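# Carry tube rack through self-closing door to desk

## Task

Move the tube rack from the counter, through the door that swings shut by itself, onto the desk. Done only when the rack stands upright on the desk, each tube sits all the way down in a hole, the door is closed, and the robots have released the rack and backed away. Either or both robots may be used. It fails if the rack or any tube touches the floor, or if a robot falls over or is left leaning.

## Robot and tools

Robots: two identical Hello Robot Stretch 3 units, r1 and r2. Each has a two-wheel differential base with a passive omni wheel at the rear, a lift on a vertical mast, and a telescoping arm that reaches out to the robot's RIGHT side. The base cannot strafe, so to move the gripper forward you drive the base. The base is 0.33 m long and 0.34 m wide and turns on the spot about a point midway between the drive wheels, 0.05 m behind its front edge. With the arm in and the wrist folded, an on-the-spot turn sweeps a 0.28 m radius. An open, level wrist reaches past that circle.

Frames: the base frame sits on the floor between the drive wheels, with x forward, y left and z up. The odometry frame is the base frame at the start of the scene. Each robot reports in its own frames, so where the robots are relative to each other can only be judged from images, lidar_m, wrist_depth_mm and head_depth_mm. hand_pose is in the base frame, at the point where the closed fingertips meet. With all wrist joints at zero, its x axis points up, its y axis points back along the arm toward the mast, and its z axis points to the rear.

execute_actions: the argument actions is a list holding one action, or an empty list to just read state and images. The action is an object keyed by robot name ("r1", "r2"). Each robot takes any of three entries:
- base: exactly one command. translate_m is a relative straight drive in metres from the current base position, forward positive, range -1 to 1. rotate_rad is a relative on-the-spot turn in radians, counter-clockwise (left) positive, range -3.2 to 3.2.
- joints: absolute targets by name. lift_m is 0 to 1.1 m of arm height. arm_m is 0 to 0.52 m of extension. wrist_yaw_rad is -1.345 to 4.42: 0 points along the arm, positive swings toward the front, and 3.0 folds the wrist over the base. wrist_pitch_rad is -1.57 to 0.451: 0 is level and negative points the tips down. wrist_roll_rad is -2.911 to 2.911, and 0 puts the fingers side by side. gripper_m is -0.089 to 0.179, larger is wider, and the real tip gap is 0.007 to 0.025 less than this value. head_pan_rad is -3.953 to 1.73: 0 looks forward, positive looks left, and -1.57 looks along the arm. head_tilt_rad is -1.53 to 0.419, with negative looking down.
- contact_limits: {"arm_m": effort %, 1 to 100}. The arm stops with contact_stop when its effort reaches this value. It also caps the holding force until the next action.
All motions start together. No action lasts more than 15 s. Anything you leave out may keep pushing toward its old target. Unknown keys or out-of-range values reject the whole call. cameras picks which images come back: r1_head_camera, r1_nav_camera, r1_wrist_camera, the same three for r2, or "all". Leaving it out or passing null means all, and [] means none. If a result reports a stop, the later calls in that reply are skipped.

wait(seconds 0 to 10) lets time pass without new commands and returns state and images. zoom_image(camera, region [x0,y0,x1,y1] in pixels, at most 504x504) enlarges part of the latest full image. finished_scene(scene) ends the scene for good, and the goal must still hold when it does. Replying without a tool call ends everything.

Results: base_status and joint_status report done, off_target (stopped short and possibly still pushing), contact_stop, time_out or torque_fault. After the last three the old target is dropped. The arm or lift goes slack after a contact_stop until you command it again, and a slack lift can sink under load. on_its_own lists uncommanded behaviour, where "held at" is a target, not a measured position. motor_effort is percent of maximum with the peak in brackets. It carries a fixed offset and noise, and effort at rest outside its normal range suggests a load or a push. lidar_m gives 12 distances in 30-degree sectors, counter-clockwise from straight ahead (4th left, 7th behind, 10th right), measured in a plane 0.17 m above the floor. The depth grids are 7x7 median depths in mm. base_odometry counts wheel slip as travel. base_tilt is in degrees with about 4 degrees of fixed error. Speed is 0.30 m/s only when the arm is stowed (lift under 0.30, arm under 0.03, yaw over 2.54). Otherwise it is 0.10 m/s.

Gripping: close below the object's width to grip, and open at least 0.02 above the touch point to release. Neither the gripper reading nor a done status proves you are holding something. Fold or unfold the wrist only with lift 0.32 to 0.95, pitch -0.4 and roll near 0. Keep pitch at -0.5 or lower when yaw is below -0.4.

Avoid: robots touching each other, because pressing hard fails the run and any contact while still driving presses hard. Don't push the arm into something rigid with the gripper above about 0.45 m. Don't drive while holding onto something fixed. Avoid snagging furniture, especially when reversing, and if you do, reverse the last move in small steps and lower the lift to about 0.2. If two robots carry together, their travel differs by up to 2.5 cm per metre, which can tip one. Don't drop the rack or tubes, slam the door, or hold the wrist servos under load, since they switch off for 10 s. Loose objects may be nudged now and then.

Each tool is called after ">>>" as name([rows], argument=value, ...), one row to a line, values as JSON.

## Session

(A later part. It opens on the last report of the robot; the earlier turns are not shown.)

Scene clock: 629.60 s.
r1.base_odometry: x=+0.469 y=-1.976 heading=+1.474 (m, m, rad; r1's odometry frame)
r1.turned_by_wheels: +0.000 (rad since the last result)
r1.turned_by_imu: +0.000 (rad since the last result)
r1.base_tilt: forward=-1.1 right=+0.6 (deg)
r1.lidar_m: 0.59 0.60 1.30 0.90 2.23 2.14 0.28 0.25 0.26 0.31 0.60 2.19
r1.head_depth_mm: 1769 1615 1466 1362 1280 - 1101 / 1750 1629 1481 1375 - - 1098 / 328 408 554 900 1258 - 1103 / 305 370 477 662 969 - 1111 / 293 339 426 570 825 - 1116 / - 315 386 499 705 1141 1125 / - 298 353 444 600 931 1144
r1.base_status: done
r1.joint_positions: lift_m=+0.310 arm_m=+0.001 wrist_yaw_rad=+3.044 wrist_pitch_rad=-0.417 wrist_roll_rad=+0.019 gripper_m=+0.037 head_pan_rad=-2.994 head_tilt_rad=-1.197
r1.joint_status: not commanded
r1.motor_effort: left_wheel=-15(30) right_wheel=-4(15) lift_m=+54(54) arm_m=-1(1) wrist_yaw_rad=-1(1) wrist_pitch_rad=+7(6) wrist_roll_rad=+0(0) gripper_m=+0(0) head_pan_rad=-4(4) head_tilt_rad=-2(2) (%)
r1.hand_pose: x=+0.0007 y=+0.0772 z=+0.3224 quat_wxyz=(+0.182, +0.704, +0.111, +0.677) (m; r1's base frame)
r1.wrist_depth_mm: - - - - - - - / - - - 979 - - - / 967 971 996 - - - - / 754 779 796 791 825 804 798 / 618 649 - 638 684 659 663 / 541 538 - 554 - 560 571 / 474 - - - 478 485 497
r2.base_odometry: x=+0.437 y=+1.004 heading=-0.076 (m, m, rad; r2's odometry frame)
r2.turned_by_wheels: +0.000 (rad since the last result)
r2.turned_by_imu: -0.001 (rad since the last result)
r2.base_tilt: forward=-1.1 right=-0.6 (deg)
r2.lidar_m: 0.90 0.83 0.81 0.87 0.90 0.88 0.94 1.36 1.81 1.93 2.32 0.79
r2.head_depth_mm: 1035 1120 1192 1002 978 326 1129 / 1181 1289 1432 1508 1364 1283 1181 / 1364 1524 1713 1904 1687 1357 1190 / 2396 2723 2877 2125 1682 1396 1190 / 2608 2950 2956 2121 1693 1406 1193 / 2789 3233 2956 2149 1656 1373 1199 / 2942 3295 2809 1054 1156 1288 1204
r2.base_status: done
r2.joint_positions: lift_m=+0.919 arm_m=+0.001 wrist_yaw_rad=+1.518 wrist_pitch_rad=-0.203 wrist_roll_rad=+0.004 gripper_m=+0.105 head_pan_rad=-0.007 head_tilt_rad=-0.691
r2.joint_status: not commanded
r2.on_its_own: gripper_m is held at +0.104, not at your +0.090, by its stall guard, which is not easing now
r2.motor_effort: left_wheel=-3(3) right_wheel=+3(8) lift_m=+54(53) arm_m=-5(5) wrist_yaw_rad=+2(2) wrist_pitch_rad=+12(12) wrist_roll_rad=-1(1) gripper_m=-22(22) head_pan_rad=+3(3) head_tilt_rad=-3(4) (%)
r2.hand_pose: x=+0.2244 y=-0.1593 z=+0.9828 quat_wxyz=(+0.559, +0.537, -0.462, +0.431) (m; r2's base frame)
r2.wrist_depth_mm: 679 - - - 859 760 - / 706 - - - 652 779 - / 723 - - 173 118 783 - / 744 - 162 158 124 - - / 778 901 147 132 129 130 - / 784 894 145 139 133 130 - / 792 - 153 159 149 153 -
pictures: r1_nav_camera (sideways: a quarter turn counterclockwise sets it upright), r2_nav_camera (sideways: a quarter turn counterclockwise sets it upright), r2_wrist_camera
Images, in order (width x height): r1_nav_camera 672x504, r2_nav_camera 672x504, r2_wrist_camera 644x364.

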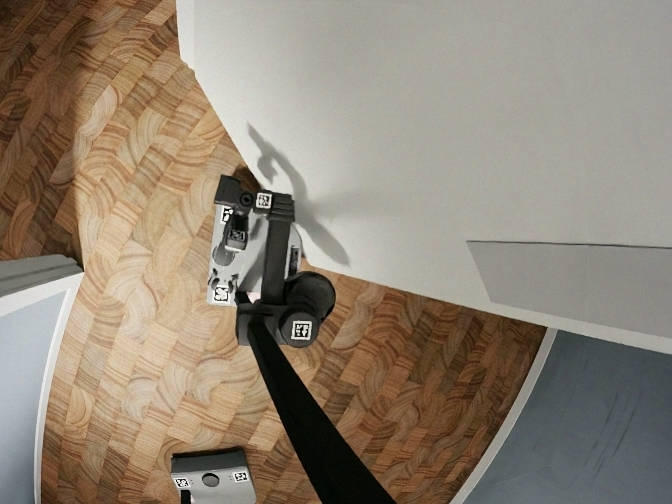

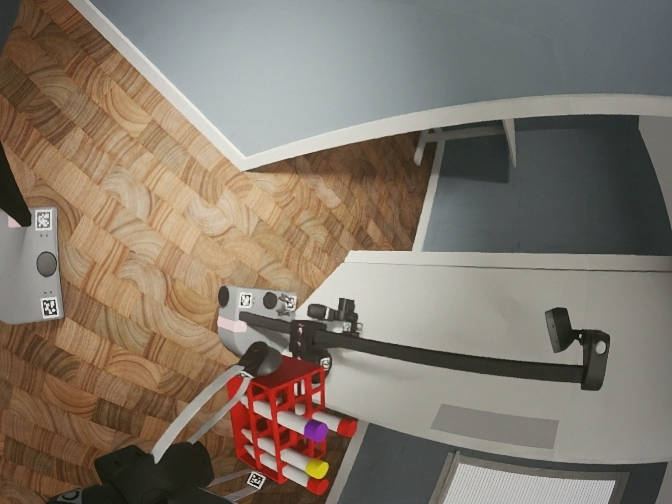

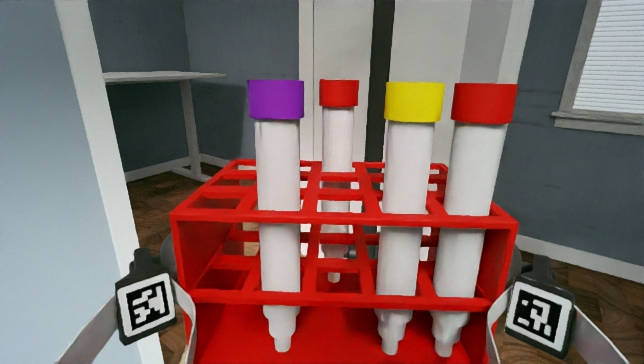

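>>> execute_actions([
  {"r1": {"base": {"rotate_rad": 0.52}}, "r2": {"base": {"translate_m": 0.08}}},
], cameras=["r2_wrist_camera"])

>>> execute_actions([
  {"r1": {"base": {"translate_m": -0.28}}, "r2": {"base": {"translate_m": 0.28}, "joints": {"head_tilt_rad": -1.0}}},
], cameras=["r1_nav_camera","r2_wrist_camera","r2_nav_camera"])

Scene clock: 639.63 s.
r1.base_odometry: x=+0.469 y=-1.975 heading=+1.994 (m, m, rad; r1's odometry frame)
r1.turned_by_wheels: +0.520 (rad since the last result)
r1.turned_by_imu: +0.522 (rad since the last result)
r1.base_tilt: forward=-1.1 right=+0.5 (deg)
r1.lidar_m: 0.60 1.28 0.82 2.22 2.14 0.31 0.27 0.28 0.33 0.60 2.19 0.59
r1.head_depth_mm: 297 356 471 686 1277 - 1105 / 297 352 462 668 - - 1104 / 296 347 453 649 930 - 1113 / 294 341 444 630 974 - 1111 / 290 337 435 612 995 - 1115 / 290 331 428 598 995 1216 1127 / 287 327 419 581 956 1221 1140
r1.base_status: done
r1.joint_positions: lift_m=+0.310 arm_m=+0.001 wrist_yaw_rad=+3.044 wrist_pitch_rad=-0.417 wrist_roll_rad=+0.019 gripper_m=+0.037 head_pan_rad=-2.994 head_tilt_rad=-1.197
r1.joint_status: not commanded
r1.on_its_own: left_wheel is at rest, and its effort (-22) is outside its rest range (-18 to +18)
r1.motor_effort: left_wheel=-22(31) right_wheel=-2(5) lift_m=+54(54) arm_m=-1(1) wrist_yaw_rad=-1(1) wrist_pitch_rad=+6(6) wrist_roll_rad=+0(0) gripper_m=+0(0) head_pan_rad=-3(4) head_tilt_rad=-2(2) (%)
r1.hand_pose: x=+0.0007 y=+0.0772 z=+0.3224 quat_wxyz=(+0.182, +0.704, +0.111, +0.677) (m; r1's base frame)
r1.wrist_depth_mm: - - - - - - - / - - - - - 944 - / 947 968 986 991 913 841 991 / 756 767 795 796 812 804 831 / 630 639 - 657 692 662 673 / 530 549 - 560 - 551 564 / 479 - - - 476 480 484
r2.base_odometry: x=+0.516 y=+0.998 heading=-0.077 (m, m, rad; r2's odometry frame)
r2.turned_by_wheels: +0.000 (rad since the last result)
r2.turned_by_imu: -0.001 (rad since the last result)
r2.base_tilt: forward=-1.1 right=-0.6 (deg)
r2.lidar_m: 0.82 0.78 0.77 0.82 0.97 0.95 1.01 1.47 1.86 1.98 2.25 0.77
r2.head_depth_mm: 1002 1087 1190 1278 959 325 1131 / 1136 1243 1379 1438 1368 1294 1178 / 1312 1456 1634 1869 1681 1386 1184 / 2341 2653 2772 2123 1684 1397 1187 / 2522 2864 2912 2140 1687 1398 1189 / 2716 3149 2932 2160 1704 1343 1201 / 2851 3203 2987 1046 1089 1211 1202
r2.base_status: done
r2.joint_positions: lift_m=+0.919 arm_m=+0.001 wrist_yaw_rad=+1.518 wrist_pitch_rad=-0.203 wrist_roll_rad=+0.004 gripper_m=+0.105 head_pan_rad=-0.007 head_tilt_rad=-0.691
r2.joint_status: not commanded
r2.on_its_own: gripper_m is held at +0.104, not at your +0.090, by its stall guard, which is not easing now
r2.motor_effort: left_wheel=-2(3) right_wheel=+3(10) lift_m=+53(53) arm_m=-5(5) wrist_yaw_rad=+1(3) wrist_pitch_rad=+13(12) wrist_roll_rad=-1(1) gripper_m=-22(22) head_pan_rad=+2(3) head_tilt_rad=-4(3) (%)
r2.hand_pose: x=+0.2244 y=-0.1593 z=+0.9828 quat_wxyz=(+0.559, +0.537, -0.462, +0.431) (m; r2's base frame)
r2.wrist_depth_mm: 638 - - - 835 700 - / 669 - - - 824 673 - / 683 - - 172 118 683 - / 715 - 173 158 125 741 - / 734 - 147 132 128 129 - / 749 835 145 139 133 129 - / 753 - 153 154 149 152 -
pictures: r2_wrist_camera
Images, in order (width x height): r2_wrist_camera 644x364.

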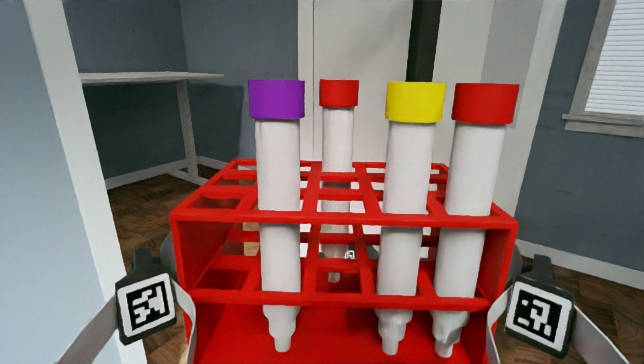

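Scene clock: 643.60 s.
r1.base_odometry: x=+0.584 y=-2.231 heading=+1.994 (m, m, rad; r1's odometry frame)
r1.turned_by_wheels: +0.000 (rad since the last result)
r1.turned_by_imu: +0.000 (rad since the last result)
r1.base_tilt: forward=-1.2 right=+0.5 (deg)
r1.lidar_m: 0.86 0.77 1.99 2.14 1.97 1.94 0.28 0.26 0.27 0.35 2.48 0.93
r1.head_depth_mm: 377 1593 1478 1362 1288 - 1105 / 327 412 591 1359 - - 1099 / 309 381 504 732 1055 - 1115 / 298 356 460 642 948 - 1118 / 291 334 421 570 849 - 1118 / - 313 389 512 752 1188 1126 / - 301 362 467 654 1099 1137
r1.base_status: done
r1.joint_positions: lift_m=+0.310 arm_m=+0.001 wrist_yaw_rad=+3.044 wrist_pitch_rad=-0.417 wrist_roll_rad=+0.019 gripper_m=+0.037 head_pan_rad=-2.994 head_tilt_rad=-1.197
r1.joint_status: not commanded
r1.motor_effort: left_wheel=-11(25) right_wheel=-3(12) lift_m=+54(54) arm_m=-1(1) wrist_yaw_rad=-1(1) wrist_pitch_rad=+6(6) wrist_roll_rad=+0(0) gripper_m=-1(1) head_pan_rad=-3(4) head_tilt_rad=-3(2) (%)
r1.hand_pose: x=+0.0007 y=+0.0772 z=+0.3224 quat_wxyz=(+0.182, +0.704, +0.111, +0.677) (m; r1's base frame)
r1.wrist_depth_mm: - - - - - - - / - - - - - - - / 958 986 979 - - - 702 / 758 753 778 791 788 809 643 / 637 647 - 638 667 658 675 / 526 544 - 556 - 562 570 / 477 - - - 472 477 491
r2.base_odometry: x=+0.796 y=+0.977 heading=-0.077 (m, m, rad; r2's odometry frame)
r2.turned_by_wheels: +0.000 (rad since the last result)
r2.turned_by_imu: -0.001 (rad since the last result)
r2.base_tilt: forward=-1.1 right=-0.5 (deg)
r2.lidar_m: 1.17 0.62 0.61 0.65 0.94 1.18 1.25 1.83 2.01 2.15 0.78 0.77
r2.head_depth_mm: 1010 1158 1318 324 1288 1208 1091 / 1084 1255 1498 1583 1349 1214 1093 / 1197 1400 1700 1571 1367 1220 1096 / 2284 2213 1848 1578 1383 1225 1103 / 2454 2241 1859 1590 1393 1235 1115 / 2610 2245 1881 1590 1390 1236 1116 / 2706 2276 1883 1604 1077 1204 1119
r2.base_status: done
r2.joint_positions: lift_m=+0.919 arm_m=+0.001 wrist_yaw_rad=+1.518 wrist_pitch_rad=-0.203 wrist_roll_rad=+0.004 gripper_m=+0.105 head_pan_rad=-0.007 head_tilt_rad=-0.987
r2.joint_status: all done
r2.on_its_own: gripper_m is held at +0.104, not at your +0.090, by its stall guard, which is not easing now
r2.motor_effort: left_wheel=-3(5) right_wheel=+3(9) lift_m=+53(53) arm_m=-6(5) wrist_yaw_rad=+3(2) wrist_pitch_rad=+12(12) wrist_roll_rad=-1(1) gripper_m=-22(22) head_pan_rad=+3(3) head_tilt_rad=-6(22) (%)
r2.hand_pose: x=+0.2244 y=-0.1593 z=+0.9828 quat_wxyz=(+0.559, +0.537, -0.462, +0.431) (m; r2's base frame)
r2.wrist_depth_mm: - - - - 872 760 663 / - - - - 892 766 682 / - - - 173 118 764 711 / - - 172 158 125 790 722 / - - 147 132 129 129 710 / - - 145 139 133 129 749 / - - 153 154 148 152 -
pictures: r1_nav_camera (sideways: a quarter turn counterclockwise sets it upright), r2_nav_camera (sideways: a quarter turn counterclockwise sets it upright), r2_wrist_camera
Images, in order (width x height): r1_nav_camera 672x504, r2_nav_camera 672x504, r2_wrist_camera 644x364.

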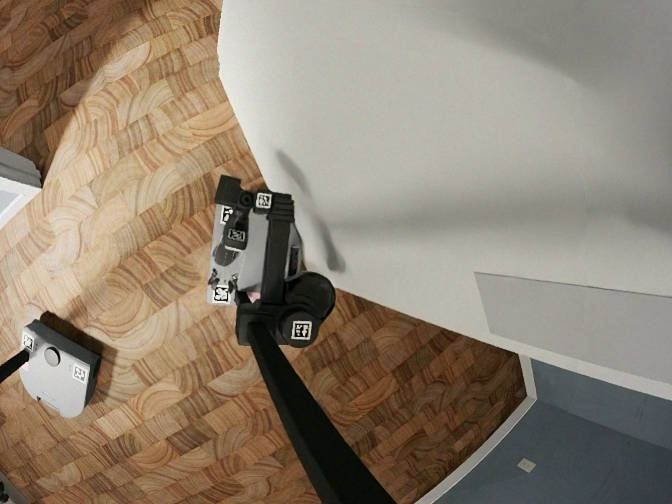

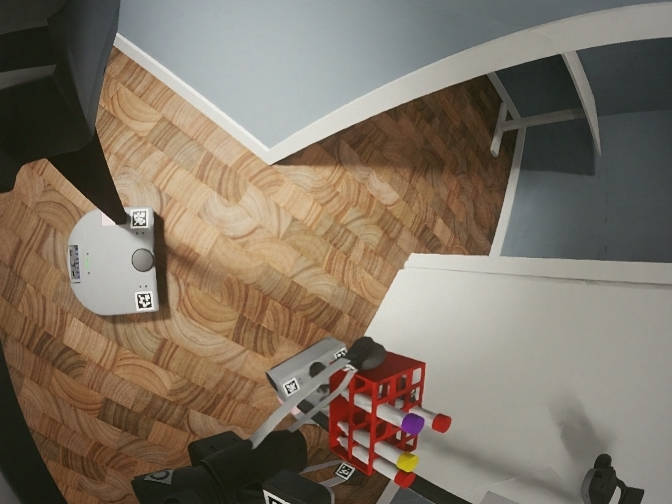

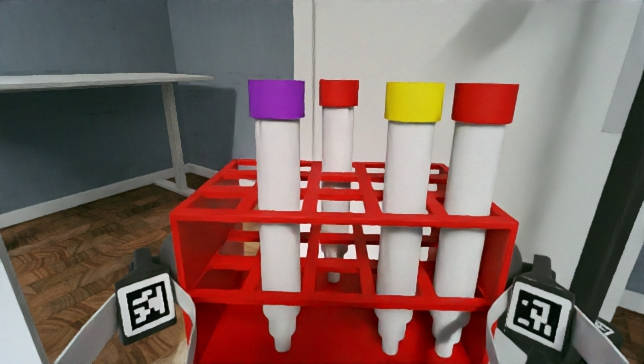

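>>> execute_actions([
  {"r2": {"base": {"translate_m": 0.62}, "joints": {"head_tilt_rad": -1.3, "lift_m": 0.97}}},
], cameras=["r1_nav_camera","r2_wrist_camera","r2_nav_camera"])

Scene clock: 687.03 s.
r1.base_odometry: x=+0.584 y=-2.231 heading=+1.994 (m, m, rad; r1's odometry frame)
r1.turned_by_wheels: +0.000 (rad since the last result)
r1.turned_by_imu: +0.000 (rad since the last result)
r1.base_tilt: forward=-1.2 right=+0.5 (deg)
r1.lidar_m: 0.47 1.73 2.00 2.13 1.96 1.94 0.28 0.26 0.27 0.35 2.48 0.46
r1.head_depth_mm: 377 1586 1480 1366 1279 - 1104 / 328 413 593 1357 - - 1101 / 309 382 504 732 1059 - 1106 / 299 356 459 642 949 - 1111 / 291 334 421 570 846 - 1120 / - 313 389 513 750 1193 1128 / - 301 362 467 655 1107 1141
r1.base_status: not commanded
r1.joint_positions: lift_m=+0.310 arm_m=+0.001 wrist_yaw_rad=+3.044 wrist_pitch_rad=-0.417 wrist_roll_rad=+0.019 gripper_m=+0.037 head_pan_rad=-2.994 head_tilt_rad=-1.197
r1.joint_status: not commanded
r1.motor_effort: left_wheel=-11(11) right_wheel=-4(3) lift_m=+54(54) arm_m=-1(1) wrist_yaw_rad=+0(1) wrist_pitch_rad=+6(6) wrist_roll_rad=+0(0) gripper_m=+0(1) head_pan_rad=-4(5) head_tilt_rad=-2(2) (%)
r1.hand_pose: x=+0.0007 y=+0.0772 z=+0.3224 quat_wxyz=(+0.182, +0.704, +0.111, +0.677) (m; r1's base frame)
r1.wrist_depth_mm: - - - - - - - / - - - - - - - / 968 961 - - - - - / 765 777 796 779 814 811 819 / 631 648 - 640 680 659 672 / 536 540 - 556 - 554 559 / 476 - - - 477 491 487
r2.base_odometry: x=+1.414 y=+0.929 heading=-0.077 (m, m, rad; r2's odometry frame)
r2.turned_by_wheels: +0.000 (rad since the last result)
r2.turned_by_imu: -0.001 (rad since the last result)
r2.base_tilt: forward=-1.1 right=-0.6 (deg)
r2.lidar_m: 0.65 2.23 1.95 0.36 0.38 1.48 1.79 2.41 2.37 0.46 0.59 0.59
r2.head_depth_mm: 627 - 1002 1283 1241 1169 1107 / 710 856 1120 1324 1246 1179 1103 / 838 1046 1390 1338 1258 - 1096 / 1668 1556 1432 1338 1261 - 1103 / 1684 1568 1450 1348 1267 1206 1116 / 1688 1567 1459 1371 1280 1203 1117 / 1719 1575 1473 1373 1288 1075 1051
r2.base_status: done
r2.joint_positions: lift_m=+0.969 arm_m=+0.001 wrist_yaw_rad=+1.518 wrist_pitch_rad=-0.204 wrist_roll_rad=+0.004 gripper_m=+0.105 head_pan_rad=-0.007 head_tilt_rad=-1.284
r2.joint_status: all done
r2.on_its_own: gripper_m is held at +0.104, not at your +0.090, by its stall guard, which is not easing now
r2.motor_effort: left_wheel=-3(5) right_wheel=+4(9) lift_m=+52(60) arm_m=-5(5) wrist_yaw_rad=+2(2) wrist_pitch_rad=+12(12) wrist_roll_rad=-1(1) gripper_m=-22(22) head_pan_rad=+2(2) head_tilt_rad=-7(26) (%)
r2.hand_pose: x=+0.2243 y=-0.1593 z=+1.0327 quat_wxyz=(+0.559, +0.537, -0.462, +0.431) (m; r2's base frame)
r2.wrist_depth_mm: - - - 503 419 355 311 / - - - 499 415 356 322 / - - - 173 118 354 331 / - - 158 158 125 375 343 / - - 147 132 129 130 355 / - - 145 139 134 130 367 / - - 153 154 149 152 367
pictures: r1_nav_camera (sideways: a quarter turn counterclockwise sets it upright), r2_nav_camera (sideways: a quarter turn counterclockwise sets it upright), r2_wrist_camera
Images, in order (width x height): r1_nav_camera 672x504, r2_nav_camera 672x504, r2_wrist_camera 644x364.

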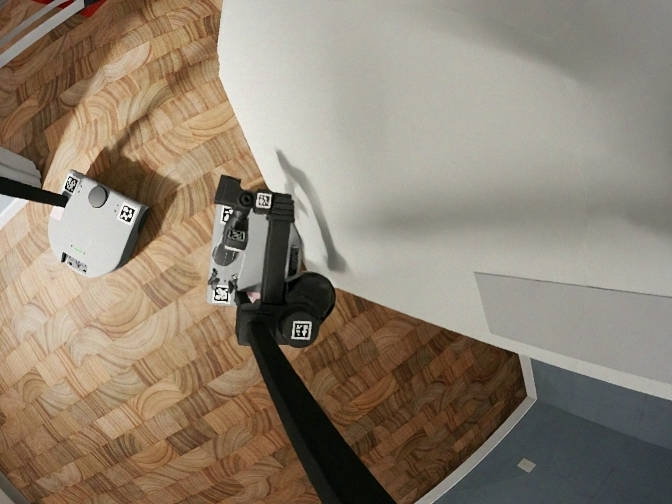

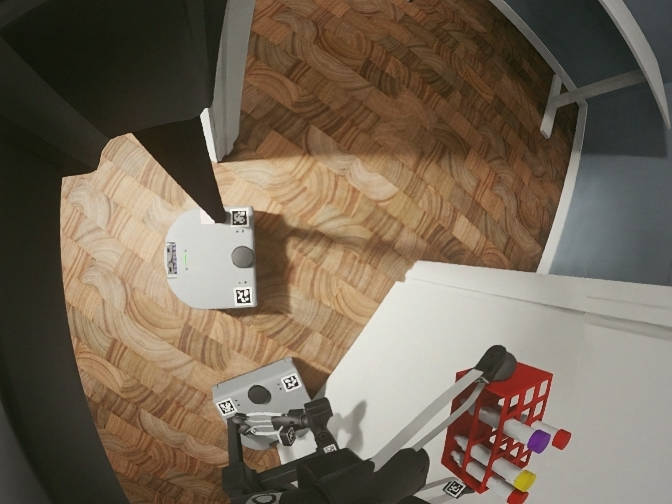

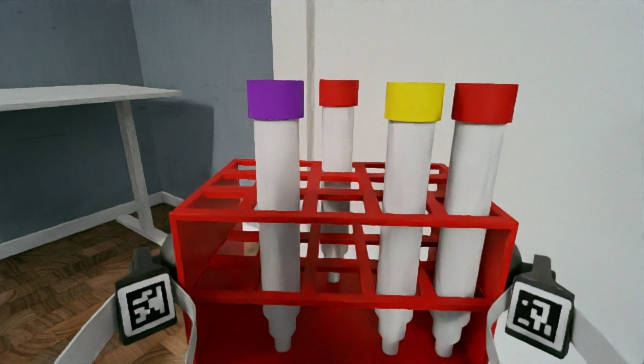

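>>> execute_actions([
  {"r2": {"base": {"rotate_rad": 0.78}, "joints": {"head_tilt_rad": -0.9}}},
], cameras=["r1_nav_camera","r2_head_camera","r2_nav_camera"])

Scene clock: 694.60 s.
r1.base_odometry: x=+0.584 y=-2.231 heading=+1.994 (m, m, rad; r1's odometry frame)
r1.turned_by_wheels: +0.000 (rad since the last result)
r1.turned_by_imu: +0.000 (rad since the last result)
r1.base_tilt: forward=-1.2 right=+0.5 (deg)
r1.lidar_m: 0.47 1.73 2.01 2.14 1.97 1.94 0.28 0.26 0.27 0.35 2.48 0.47
r1.head_depth_mm: 378 1597 1472 1366 1290 - 1111 / 328 413 592 1357 - - 1105 / 308 381 504 733 1049 - 1107 / 298 355 458 640 949 - 1114 / 291 334 421 570 847 - 1126 / - 313 389 512 751 1193 1124 / - 301 362 467 655 1104 1141
r1.base_status: not commanded
r1.joint_positions: lift_m=+0.310 arm_m=+0.001 wrist_yaw_rad=+3.044 wrist_pitch_rad=-0.417 wrist_roll_rad=+0.019 gripper_m=+0.037 head_pan_rad=-2.994 head_tilt_rad=-1.197
r1.joint_status: not commanded
r1.motor_effort: left_wheel=-11(11) right_wheel=-3(3) lift_m=+54(54) arm_m=-1(1) wrist_yaw_rad=-1(1) wrist_pitch_rad=+7(6) wrist_roll_rad=+0(0) gripper_m=+0(0) head_pan_rad=-4(3) head_tilt_rad=-2(1) (%)
r1.hand_pose: x=+0.0007 y=+0.0772 z=+0.3224 quat_wxyz=(+0.182, +0.704, +0.111, +0.677) (m; r1's base frame)
r1.wrist_depth_mm: - - - - - - - / - - - - - - - / 937 971 - 998 - - - / 770 777 762 803 801 820 810 / 625 624 - 651 670 659 676 / 538 547 - 554 - 565 564 / 480 - - - 481 483 492
r2.base_odometry: x=+1.414 y=+0.929 heading=+0.703 (m, m, rad; r2's odometry frame)
r2.turned_by_wheels: +0.780 (rad since the last result)
r2.turned_by_imu: +0.790 (rad since the last result)
r2.base_tilt: forward=-1.1 right=-0.6 (deg)
r2.lidar_m: 1.95 2.41 0.37 0.59 1.70 2.05 2.36 0.47 0.46 0.59 0.59 1.80
r2.head_depth_mm: 2265 2321 2000 322 1339 1243 1107 / 2262 2474 2006 1707 1411 1249 1107 / 2235 2449 2043 1678 1437 1252 1110 / 2194 2441 2029 1699 1446 1254 1116 / 2151 2426 2050 1699 1448 1263 1123 / 2064 2375 2073 1715 1467 1274 1093 / 2075 2382 2088 1731 1469 1276 869
r2.base_status: done
r2.joint_positions: lift_m=+0.969 arm_m=+0.001 wrist_yaw_rad=+1.518 wrist_pitch_rad=-0.204 wrist_roll_rad=+0.004 gripper_m=+0.105 head_pan_rad=-0.007 head_tilt_rad=-0.902
r2.joint_status: all done
r2.on_its_own: gripper_m is held at +0.104, not at your +0.090, by its stall guard, which is not easing now
r2.motor_effort: left_wheel=-2(5) right_wheel=+4(8) lift_m=+53(52) arm_m=-5(5) wrist_yaw_rad=+2(2) wrist_pitch_rad=+12(12) wrist_roll_rad=-1(1) gripper_m=-22(22) head_pan_rad=+2(3) head_tilt_rad=+0(22) (%)
r2.hand_pose: x=+0.2243 y=-0.1593 z=+1.0327 quat_wxyz=(+0.559, +0.537, -0.462, +0.431) (m; r2's base frame)
r2.wrist_depth_mm: - - - - - - - / - - - - - - - / - - - 173 118 - - / - - 163 158 124 - - / - - 147 133 128 130 - / - - 145 138 133 130 493 / - - 153 160 149 152 451
pictures: r1_nav_camera (sideways: a quarter turn counterclockwise sets it upright), r2_head_camera (sideways: a quarter turn clockwise sets it upright), r2_nav_camera (sideways: a quarter turn counterclockwise sets it upright)
Images, in order (width x height): r1_nav_camera 672x504, r2_head_camera 896x504, r2_nav_camera 672x504.

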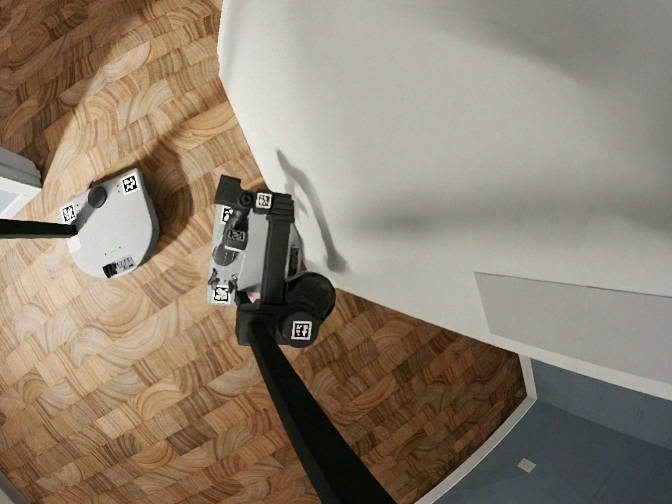

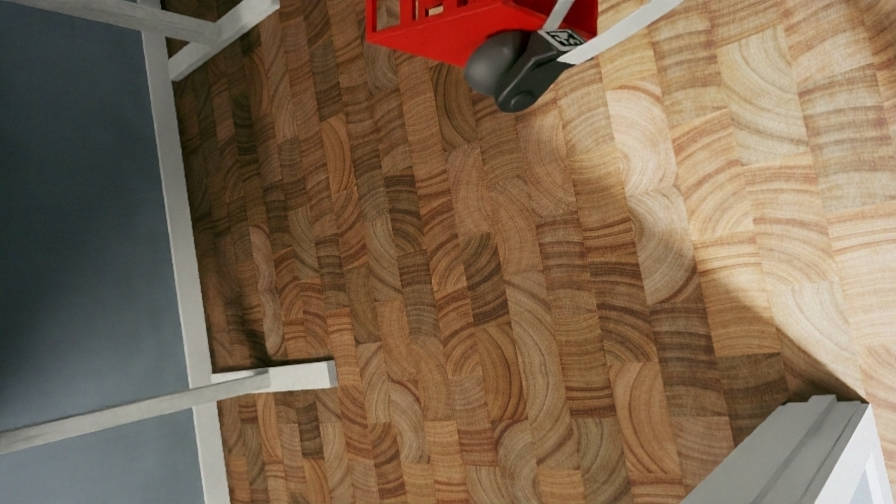

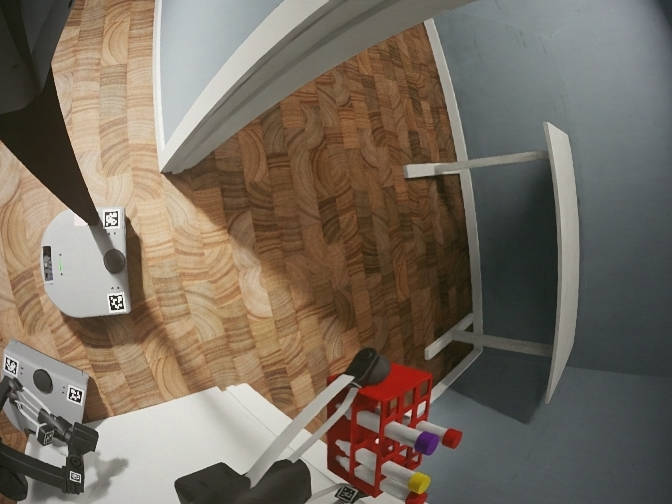

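>>> execute_actions([
  {"r1": {"joints": {"head_pan_rad": -1.2, "head_tilt_rad": -1.3}}, "r2": {"base": {"translate_m": 0.5}, "joints": {"head_tilt_rad": -0.5}}},
], cameras=["r1_nav_camera","r2_wrist_camera"])

>>> execute_actions([
  {"r1": {"base": {"translate_m": 0.28}}, "r2": {"base": {"translate_m": 0.30}}},
], cameras=["r1_nav_camera","r2_head_camera"])

Scene clock: 710.73 s.
r1.base_odometry: x=+0.584 y=-2.231 heading=+1.994 (m, m, rad; r1's odometry frame)
r1.turned_by_wheels: +0.000 (rad since the last result)
r1.turned_by_imu: +0.000 (rad since the last result)
r1.base_tilt: forward=-1.3 right=+0.5 (deg)
r1.lidar_m: 0.86 1.72 2.00 2.14 1.97 1.94 0.28 0.26 0.27 0.35 2.47 0.88
r1.head_depth_mm: 550 612 691 792 894 999 - / 695 802 938 1139 1258 - - / 1618 1488 1384 1337 - - - / 1642 1515 1422 1340 1261 1206 1123 / 1647 1535 1435 1347 1268 1207 1142 / 1657 1543 1286 1354 1275 1208 1150 / 1669 1553 1279 1339 1283 1218 1153
r1.base_status: not commanded
r1.joint_positions: lift_m=+0.310 arm_m=+0.001 wrist_yaw_rad=+3.044 wrist_pitch_rad=-0.417 wrist_roll_rad=+0.019 gripper_m=+0.037 head_pan_rad=-1.207 head_tilt_rad=-1.284
r1.joint_status: all done
r1.motor_effort: left_wheel=-11(11) right_wheel=-3(3) lift_m=+55(54) arm_m=-1(1) wrist_yaw_rad=-1(1) wrist_pitch_rad=+7(6) wrist_roll_rad=+0(0) gripper_m=+1(1) head_pan_rad=+5(59) head_tilt_rad=-7(16) (%)
r1.hand_pose: x=+0.0007 y=+0.0772 z=+0.3224 quat_wxyz=(+0.182, +0.704, +0.111, +0.677) (m; r1's base frame)
r1.wrist_depth_mm: - - - - - - - / - - - - - - - / 971 996 996 - - - - / 768 762 775 784 794 815 816 / 618 629 - 640 673 655 665 / 543 540 - 555 - 559 578 / 479 - - - 479 489 490
r2.base_odometry: x=+1.795 y=+1.252 heading=+0.703 (m, m, rad; r2's odometry frame)
r2.turned_by_wheels: +0.000 (rad since the last result)
r2.turned_by_imu: -0.001 (rad since the last result)
r2.base_tilt: forward=-1.2 right=-0.6 (deg)
r2.lidar_m: 1.91 1.47 2.32 2.38 0.39 2.16 2.86 0.86 0.58 0.57 1.39 1.68
r2.head_depth_mm: 1726 1854 1624 2302 2016 1531 - / 1692 1830 1473 2246 2027 1589 1302 / 1665 1812 1490 2205 2042 1595 1311 / 1644 1770 1517 2172 2055 1600 1314 / 1606 1742 1395 2104 2074 1610 1312 / 1585 1709 1408 2038 1927 1566 1327 / 1561 1682 1435 1986 2102 1628 1328
r2.base_status: done
r2.joint_positions: lift_m=+0.969 arm_m=+0.001 wrist_yaw_rad=+1.518 wrist_pitch_rad=-0.204 wrist_roll_rad=+0.004 gripper_m=+0.105 head_pan_rad=-0.007 head_tilt_rad=-0.507
r2.joint_status: all done
r2.on_its_own: gripper_m is held at +0.104, not at your +0.090, by its stall guard, which is not easing now
r2.motor_effort: left_wheel=-2(5) right_wheel=+3(7) lift_m=+53(53) arm_m=-5(5) wrist_yaw_rad=+2(2) wrist_pitch_rad=+12(12) wrist_roll_rad=-1(1) gripper_m=-22(22) head_pan_rad=+3(3) head_tilt_rad=+3(22) (%)
r2.hand_pose: x=+0.2243 y=-0.1593 z=+1.0327 quat_wxyz=(+0.559, +0.537, -0.462, +0.431) (m; r2's base frame)
r2.wrist_depth_mm: - - - - - - - / - - - - - - - / - - - 173 118 - - / - - 158 158 125 - - / - - 147 132 129 130 - / - - 144 138 133 129 - / - - 153 160 149 152 -
pictures: r1_nav_camera (sideways: a quarter turn counterclockwise sets it upright), r2_wrist_camera
Images, in order (width x height): r1_nav_camera 672x504, r2_wrist_camera 644x364.

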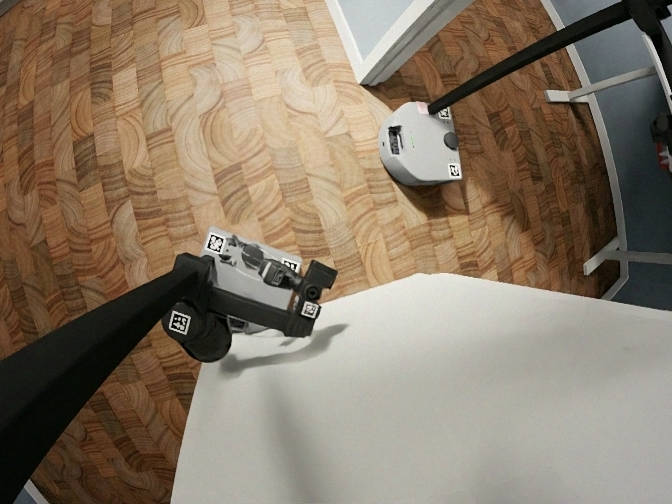

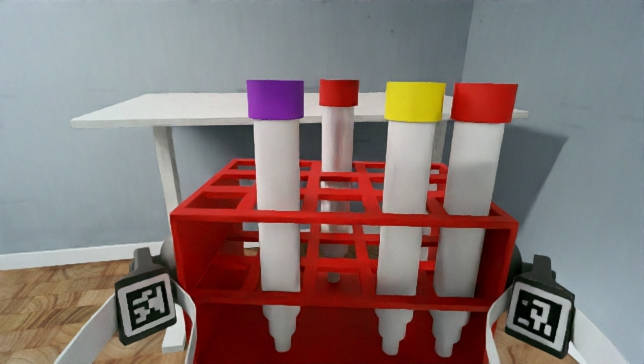

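Scene clock: 714.70 s.
r1.base_odometry: x=+0.469 y=-1.975 heading=+1.993 (m, m, rad; r1's odometry frame)
r1.turned_by_wheels: +0.000 (rad since the last result)
r1.turned_by_imu: +0.000 (rad since the last result)
r1.base_tilt: forward=-1.2 right=+0.6 (deg)
r1.lidar_m: 0.59 1.27 1.78 2.23 2.14 0.31 0.27 0.27 0.33 0.60 0.96 0.59
r1.head_depth_mm: 1607 1494 1370 1280 1154 1015 - / 1608 1508 1398 1321 1272 - - / 1623 1520 1412 1339 - - - / 1633 1488 1411 1350 1262 1207 1127 / 1643 1340 1398 1347 1273 1203 1136 / 1663 1352 1412 1359 1274 1205 1144 / 1616 1529 1454 1365 1282 1222 1153
r1.base_status: done
r1.joint_positions: lift_m=+0.310 arm_m=+0.001 wrist_yaw_rad=+3.044 wrist_pitch_rad=-0.417 wrist_roll_rad=+0.019 gripper_m=+0.037 head_pan_rad=-1.207 head_tilt_rad=-1.284
r1.joint_status: not commanded
r1.on_its_own: left_wheel is at rest, and its effort (-24) is outside its rest range (-18 to +18)
r1.motor_effort: left_wheel=-24(24) right_wheel=-2(4) lift_m=+54(54) arm_m=-1(1) wrist_yaw_rad=-1(1) wrist_pitch_rad=+6(6) wrist_roll_rad=+0(0) gripper_m=+1(1) head_pan_rad=+4(5) head_tilt_rad=-8(8) (%)
r1.hand_pose: x=+0.0007 y=+0.0772 z=+0.3224 quat_wxyz=(+0.182, +0.704, +0.111, +0.677) (m; r1's base frame)
r1.wrist_depth_mm: - - - - - - - / - - - - - - - / 970 967 998 - - - - / 778 767 775 795 798 802 823 / 632 626 - 638 689 646 670 / 544 550 - 552 - 559 584 / 476 - - - 476 491 488
r2.base_odometry: x=+2.024 y=+1.446 heading=+0.703 (m, m, rad; r2's odometry frame)
r2.turned_by_wheels: +0.000 (rad since the last result)
r2.turned_by_imu: -0.001 (rad since the last result)
r2.base_tilt: forward=-1.1 right=-0.5 (deg)
r2.lidar_m: 1.61 1.19 1.96 2.43 0.74 0.58 0.98 0.75 0.65 0.98 1.34 1.49
r2.head_depth_mm: 1437 1575 1197 1937 2018 1536 - / 1415 1550 1212 1891 2021 1589 1308 / 1389 1518 1221 1842 1962 1590 1310 / 1370 1482 1242 1806 1955 1599 1307 / 1346 1466 1259 1772 1914 1604 1324 / 1325 1444 1273 1724 1882 1613 1322 / 1305 1416 1290 941 1776 1575 1326
r2.base_status: done
r2.joint_positions: lift_m=+0.969 arm_m=+0.001 wrist_yaw_rad=+1.518 wrist_pitch_rad=-0.204 wrist_roll_rad=+0.004 gripper_m=+0.105 head_pan_rad=-0.007 head_tilt_rad=-0.507
r2.joint_status: not commanded
r2.on_its_own: gripper_m is held at +0.104, not at your +0.090, by its stall guard, which is not easing now
r2.motor_effort: left_wheel=-3(5) right_wheel=+3(9) lift_m=+53(53) arm_m=-5(5) wrist_yaw_rad=+2(2) wrist_pitch_rad=+12(12) wrist_roll_rad=-1(1) gripper_m=-23(22) head_pan_rad=+2(2) head_tilt_rad=+3(2) (%)
r2.hand_pose: x=+0.2243 y=-0.1593 z=+1.0327 quat_wxyz=(+0.559, +0.537, -0.462, +0.431) (m; r2's base frame)
r2.wrist_depth_mm: - - - - - - - / - - - - - - - / 816 828 842 173 118 889 - / - - 172 158 125 - - / - - 147 132 128 130 - / - - 144 138 133 130 - / - - 153 154 148 152 -
pictures: r1_nav_camera (sideways: a quarter turn counterclockwise sets it upright), r2_head_camera (sideways: a quarter turn clockwise sets it upright)
Images, in order (width x height): r1_nav_camera 672x504, r2_head_camera 896x504.

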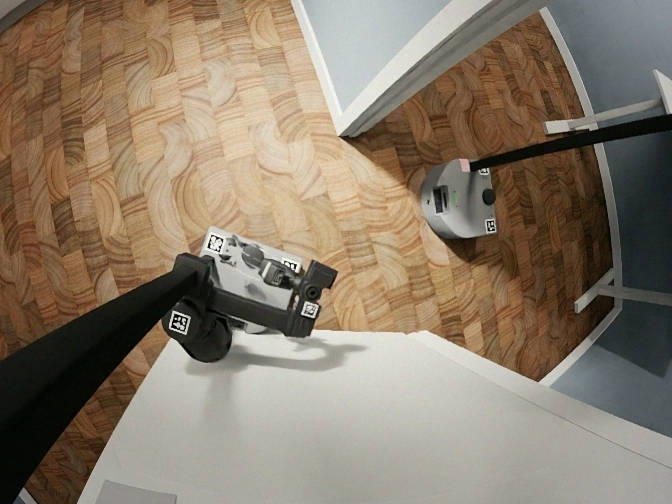

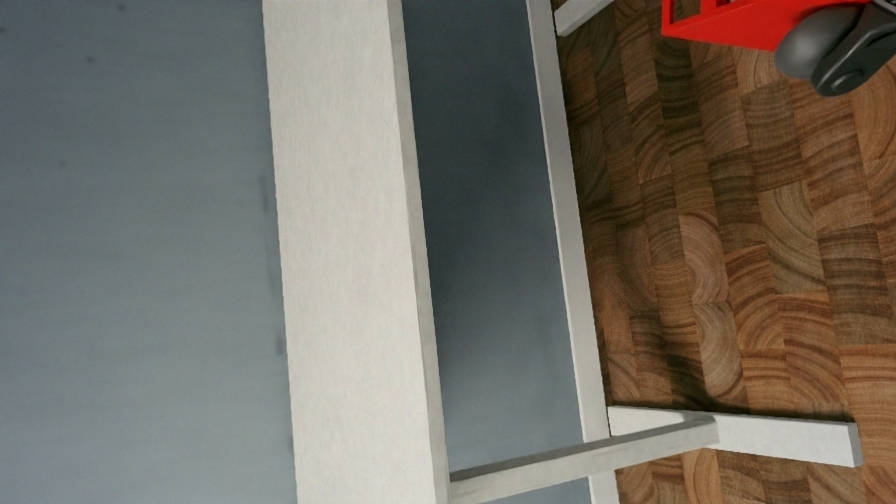

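>>> execute_actions([
  {"r1": {"base": {"rotate_rad": -0.52}}, "r2": {"base": {"translate_m": 0.09}}},
], cameras=[])

>>> execute_actions([
  {"r1": {"base": {"translate_m": 0.35}}, "r2": {"base": {"translate_m": 0.35}, "joints": {"head_tilt_rad": -0.9}}},
], cameras=["r1_nav_camera","r2_head_camera","r2_wrist_camera"])

Scene clock: 748.43 s.
r1.base_odometry: x=+0.469 y=-1.975 heading=+1.473 (m, m, rad; r1's odometry frame)
r1.turned_by_wheels: -0.520 (rad since the last result)
r1.turned_by_imu: -0.524 (rad since the last result)
r1.base_tilt: forward=-1.2 right=+0.5 (deg)
r1.lidar_m: 0.59 0.60 1.29 1.78 2.24 2.14 0.28 0.25 0.26 0.31 0.60 1.04
r1.head_depth_mm: 446 508 592 705 841 1005 - / 537 632 762 963 1188 - - / 678 833 1077 1314 - - - / 912 1242 1410 1340 1265 1205 1127 / 1644 1525 1439 1345 1271 1204 1144 / 1647 1541 1441 1357 1276 1212 1145 / 1662 1543 1442 1365 1280 1212 1156
r1.base_status: done
r1.joint_positions: lift_m=+0.310 arm_m=+0.001 wrist_yaw_rad=+3.044 wrist_pitch_rad=-0.417 wrist_roll_rad=+0.019 gripper_m=+0.037 head_pan_rad=-1.207 head_tilt_rad=-1.285
r1.joint_status: not commanded
r1.motor_effort: left_wheel=-7(11) right_wheel=-9(14) lift_m=+54(54) arm_m=-1(1) wrist_yaw_rad=+0(1) wrist_pitch_rad=+6(6) wrist_roll_rad=+0(0) gripper_m=-1(0) head_pan_rad=+6(5) head_tilt_rad=-7(7) (%)
r1.hand_pose: x=+0.0007 y=+0.0772 z=+0.3224 quat_wxyz=(+0.182, +0.704, +0.111, +0.677) (m; r1's base frame)
r1.wrist_depth_mm: - - - - - - - / - - - - - - - / 979 984 988 - - - 987 / 774 770 781 789 801 824 822 / 634 635 - 647 669 670 673 / 536 543 - 545 - 561 564 / 471 - - - 479 496 491
r2.base_odometry: x=+2.093 y=+1.504 heading=+0.703 (m, m, rad; r2's odometry frame)
r2.turned_by_wheels: +0.000 (rad since the last result)
r2.turned_by_imu: -0.001 (rad since the last result)
r2.base_tilt: forward=-1.1 right=-0.5 (deg)
r2.lidar_m: 1.52 1.11 1.86 2.45 0.89 0.65 1.07 0.77 0.70 1.18 1.32 1.42
r2.head_depth_mm: 1360 1486 1188 1822 1939 1536 - / 1333 1457 1214 1786 1932 1588 1304 / 1311 1431 1223 899 1890 1588 1311 / 1291 1399 1243 910 1884 1612 1307 / 1274 1382 1257 916 1851 1615 1318 / 1254 1352 1278 868 1805 1612 1318 / 1235 1328 1297 872 1360 1483 1300
r2.base_status: done
r2.joint_positions: lift_m=+0.969 arm_m=+0.001 wrist_yaw_rad=+1.518 wrist_pitch_rad=-0.204 wrist_roll_rad=+0.004 gripper_m=+0.105 head_pan_rad=-0.007 head_tilt_rad=-0.507
r2.joint_status: not commanded
r2.on_its_own: gripper_m is held at +0.104, not at your +0.090, by its stall guard, which is not easing now
r2.motor_effort: left_wheel=-3(4) right_wheel=+3(9) lift_m=+53(53) arm_m=-5(5) wrist_yaw_rad=+1(2) wrist_pitch_rad=+12(12) wrist_roll_rad=-1(1) gripper_m=-22(22) head_pan_rad=+3(3) head_tilt_rad=+3(3) (%)
r2.hand_pose: x=+0.2243 y=-0.1593 z=+1.0327 quat_wxyz=(+0.559, +0.537, -0.462, +0.431) (m; r2's base frame)
r2.wrist_depth_mm: - - - - - - - / - - - - - - - / 819 838 734 173 119 795 - / - - 172 158 125 - - / - - 147 132 128 130 - / - - 145 139 133 129 - / - - 153 154 149 152 -
pictures: none
No camera images: the call's "cameras" was empty. Leave "cameras" out to get every camera's image.

Scene clock: 752.90 s.
r1.base_odometry: x=+0.504 y=-1.627 heading=+1.473 (m, m, rad; r1's odometry frame)
r1.turned_by_wheels: +0.000 (rad since the last result)
r1.turned_by_imu: +0.000 (rad since the last result)
r1.base_tilt: forward=-1.3 right=+0.4 (deg)
r1.lidar_m: 0.34 0.26 0.43 1.66 2.07 0.32 0.27 0.27 0.31 0.54 1.95 1.07
r1.head_depth_mm: 1600 1093 1194 1180 1100 1017 - / 1615 1510 1405 1323 1269 - - / 1614 1509 1413 1328 - - - / 1630 1524 1430 1340 1265 1206 1126 / 1642 1537 1433 1347 1257 1201 1137 / 1654 1547 1442 1360 1276 1160 1135 / 1664 1357 1419 1366 1285 827 1011
r1.base_status: done
r1.joint_positions: lift_m=+0.310 arm_m=+0.001 wrist_yaw_rad=+3.044 wrist_pitch_rad=-0.417 wrist_roll_rad=+0.019 gripper_m=+0.037 head_pan_rad=-1.207 head_tilt_rad=-1.285
r1.joint_status: not commanded
r1.on_its_own: left_wheel is at rest, and its effort (-23) is outside its rest range (-18 to +18)
r1.motor_effort: left_wheel=-23(24) right_wheel=-6(7) lift_m=+54(54) arm_m=-1(1) wrist_yaw_rad=-1(1) wrist_pitch_rad=+7(6) wrist_roll_rad=+0(0) gripper_m=+0(1) head_pan_rad=+4(5) head_tilt_rad=-7(7) (%)
r1.hand_pose: x=+0.0007 y=+0.0772 z=+0.3224 quat_wxyz=(+0.182, +0.704, +0.111, +0.677) (m; r1's base frame)
r1.wrist_depth_mm: - - - - - - 408 / - - - - - 916 381 / 947 - 966 - - 795 354 / 771 752 799 799 794 646 300 / 631 641 - 634 691 552 279 / 543 537 - 552 - 490 290 / 485 - - - 481 391 314
r2.base_odometry: x=+2.360 y=+1.731 heading=+0.702 (m, m, rad; r2's odometry frame)
r2.turned_by_wheels: +0.000 (rad since the last result)
r2.turned_by_imu: -0.001 (rad since the last result)
r2.base_tilt: forward=-1.2 right=-0.5 (deg)
r2.lidar_m: 1.18 0.80 1.44 2.52 1.50 0.97 1.12 0.94 1.03 1.25 1.26 1.13
r2.head_depth_mm: 872 650 518 322 1344 1246 1106 / 883 656 519 1688 1415 1255 1110 / 898 662 524 1664 1454 1259 1114 / 913 670 528 1665 1458 1263 1121 / 921 676 532 1640 1458 1270 1126 / 936 682 537 1611 1472 1278 1129 / 935 690 541 1567 1358 1263 1137
r2.base_status: done
r2.joint_positions: lift_m=+0.969 arm_m=+0.001 wrist_yaw_rad=+1.518 wrist_pitch_rad=-0.204 wrist_roll_rad=+0.004 gripper_m=+0.105 head_pan_rad=-0.007 head_tilt_rad=-0.888
r2.joint_status: all done
r2.on_its_own: gripper_m is held at +0.104, not at your +0.090, by its stall guard, which is not easing now
r2.motor_effort: left_wheel=-2(5) right_wheel=+3(9) lift_m=+53(53) arm_m=-5(5) wrist_yaw_rad=+2(2) wrist_pitch_rad=+13(12) wrist_roll_rad=-1(1) gripper_m=-23(22) head_pan_rad=+3(2) head_tilt_rad=-4(25) (%)
r2.hand_pose: x=+0.2243 y=-0.1593 z=+1.0327 quat_wxyz=(+0.559, +0.537, -0.462, +0.431) (m; r2's base frame)
r2.wrist_depth_mm: 907 962 - - - - - / 948 - - - - - - / 822 834 731 173 119 677 969 / 477 484 163 157 126 429 511 / 338 347 147 132 129 130 - / 795 - 145 139 133 129 - / 787 - 153 154 149 152 -
pictures: r1_nav_camera (sideways: a quarter turn counterclockwise sets it upright), r2_head_camera (sideways: a quarter turn clockwise sets it upright), r2_wrist_camera
Images, in order (width x height): r1_nav_camera 672x504, r2_head_camera 896x504, r2_wrist_camera 644x364.

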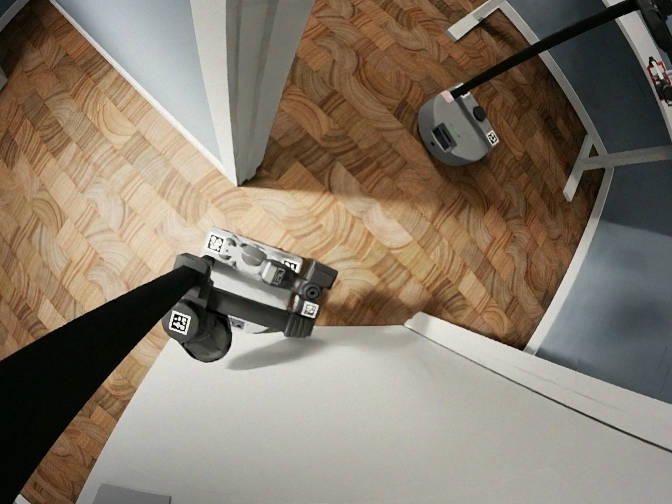

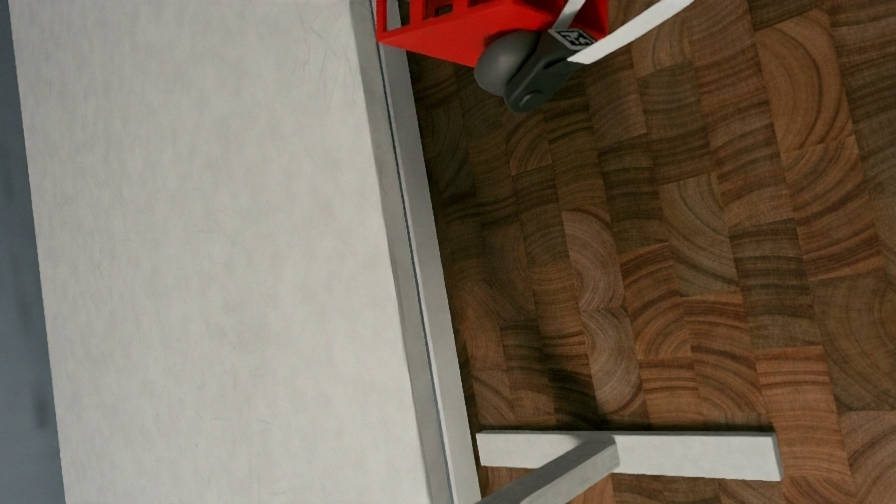

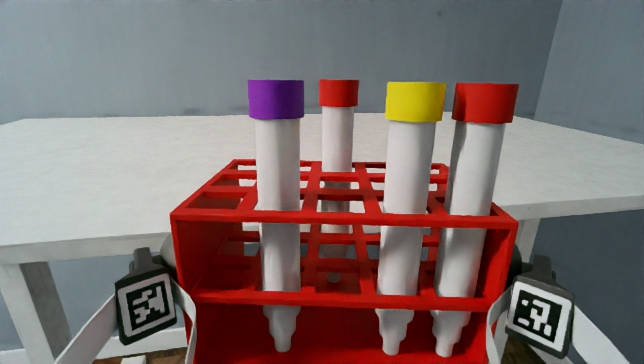

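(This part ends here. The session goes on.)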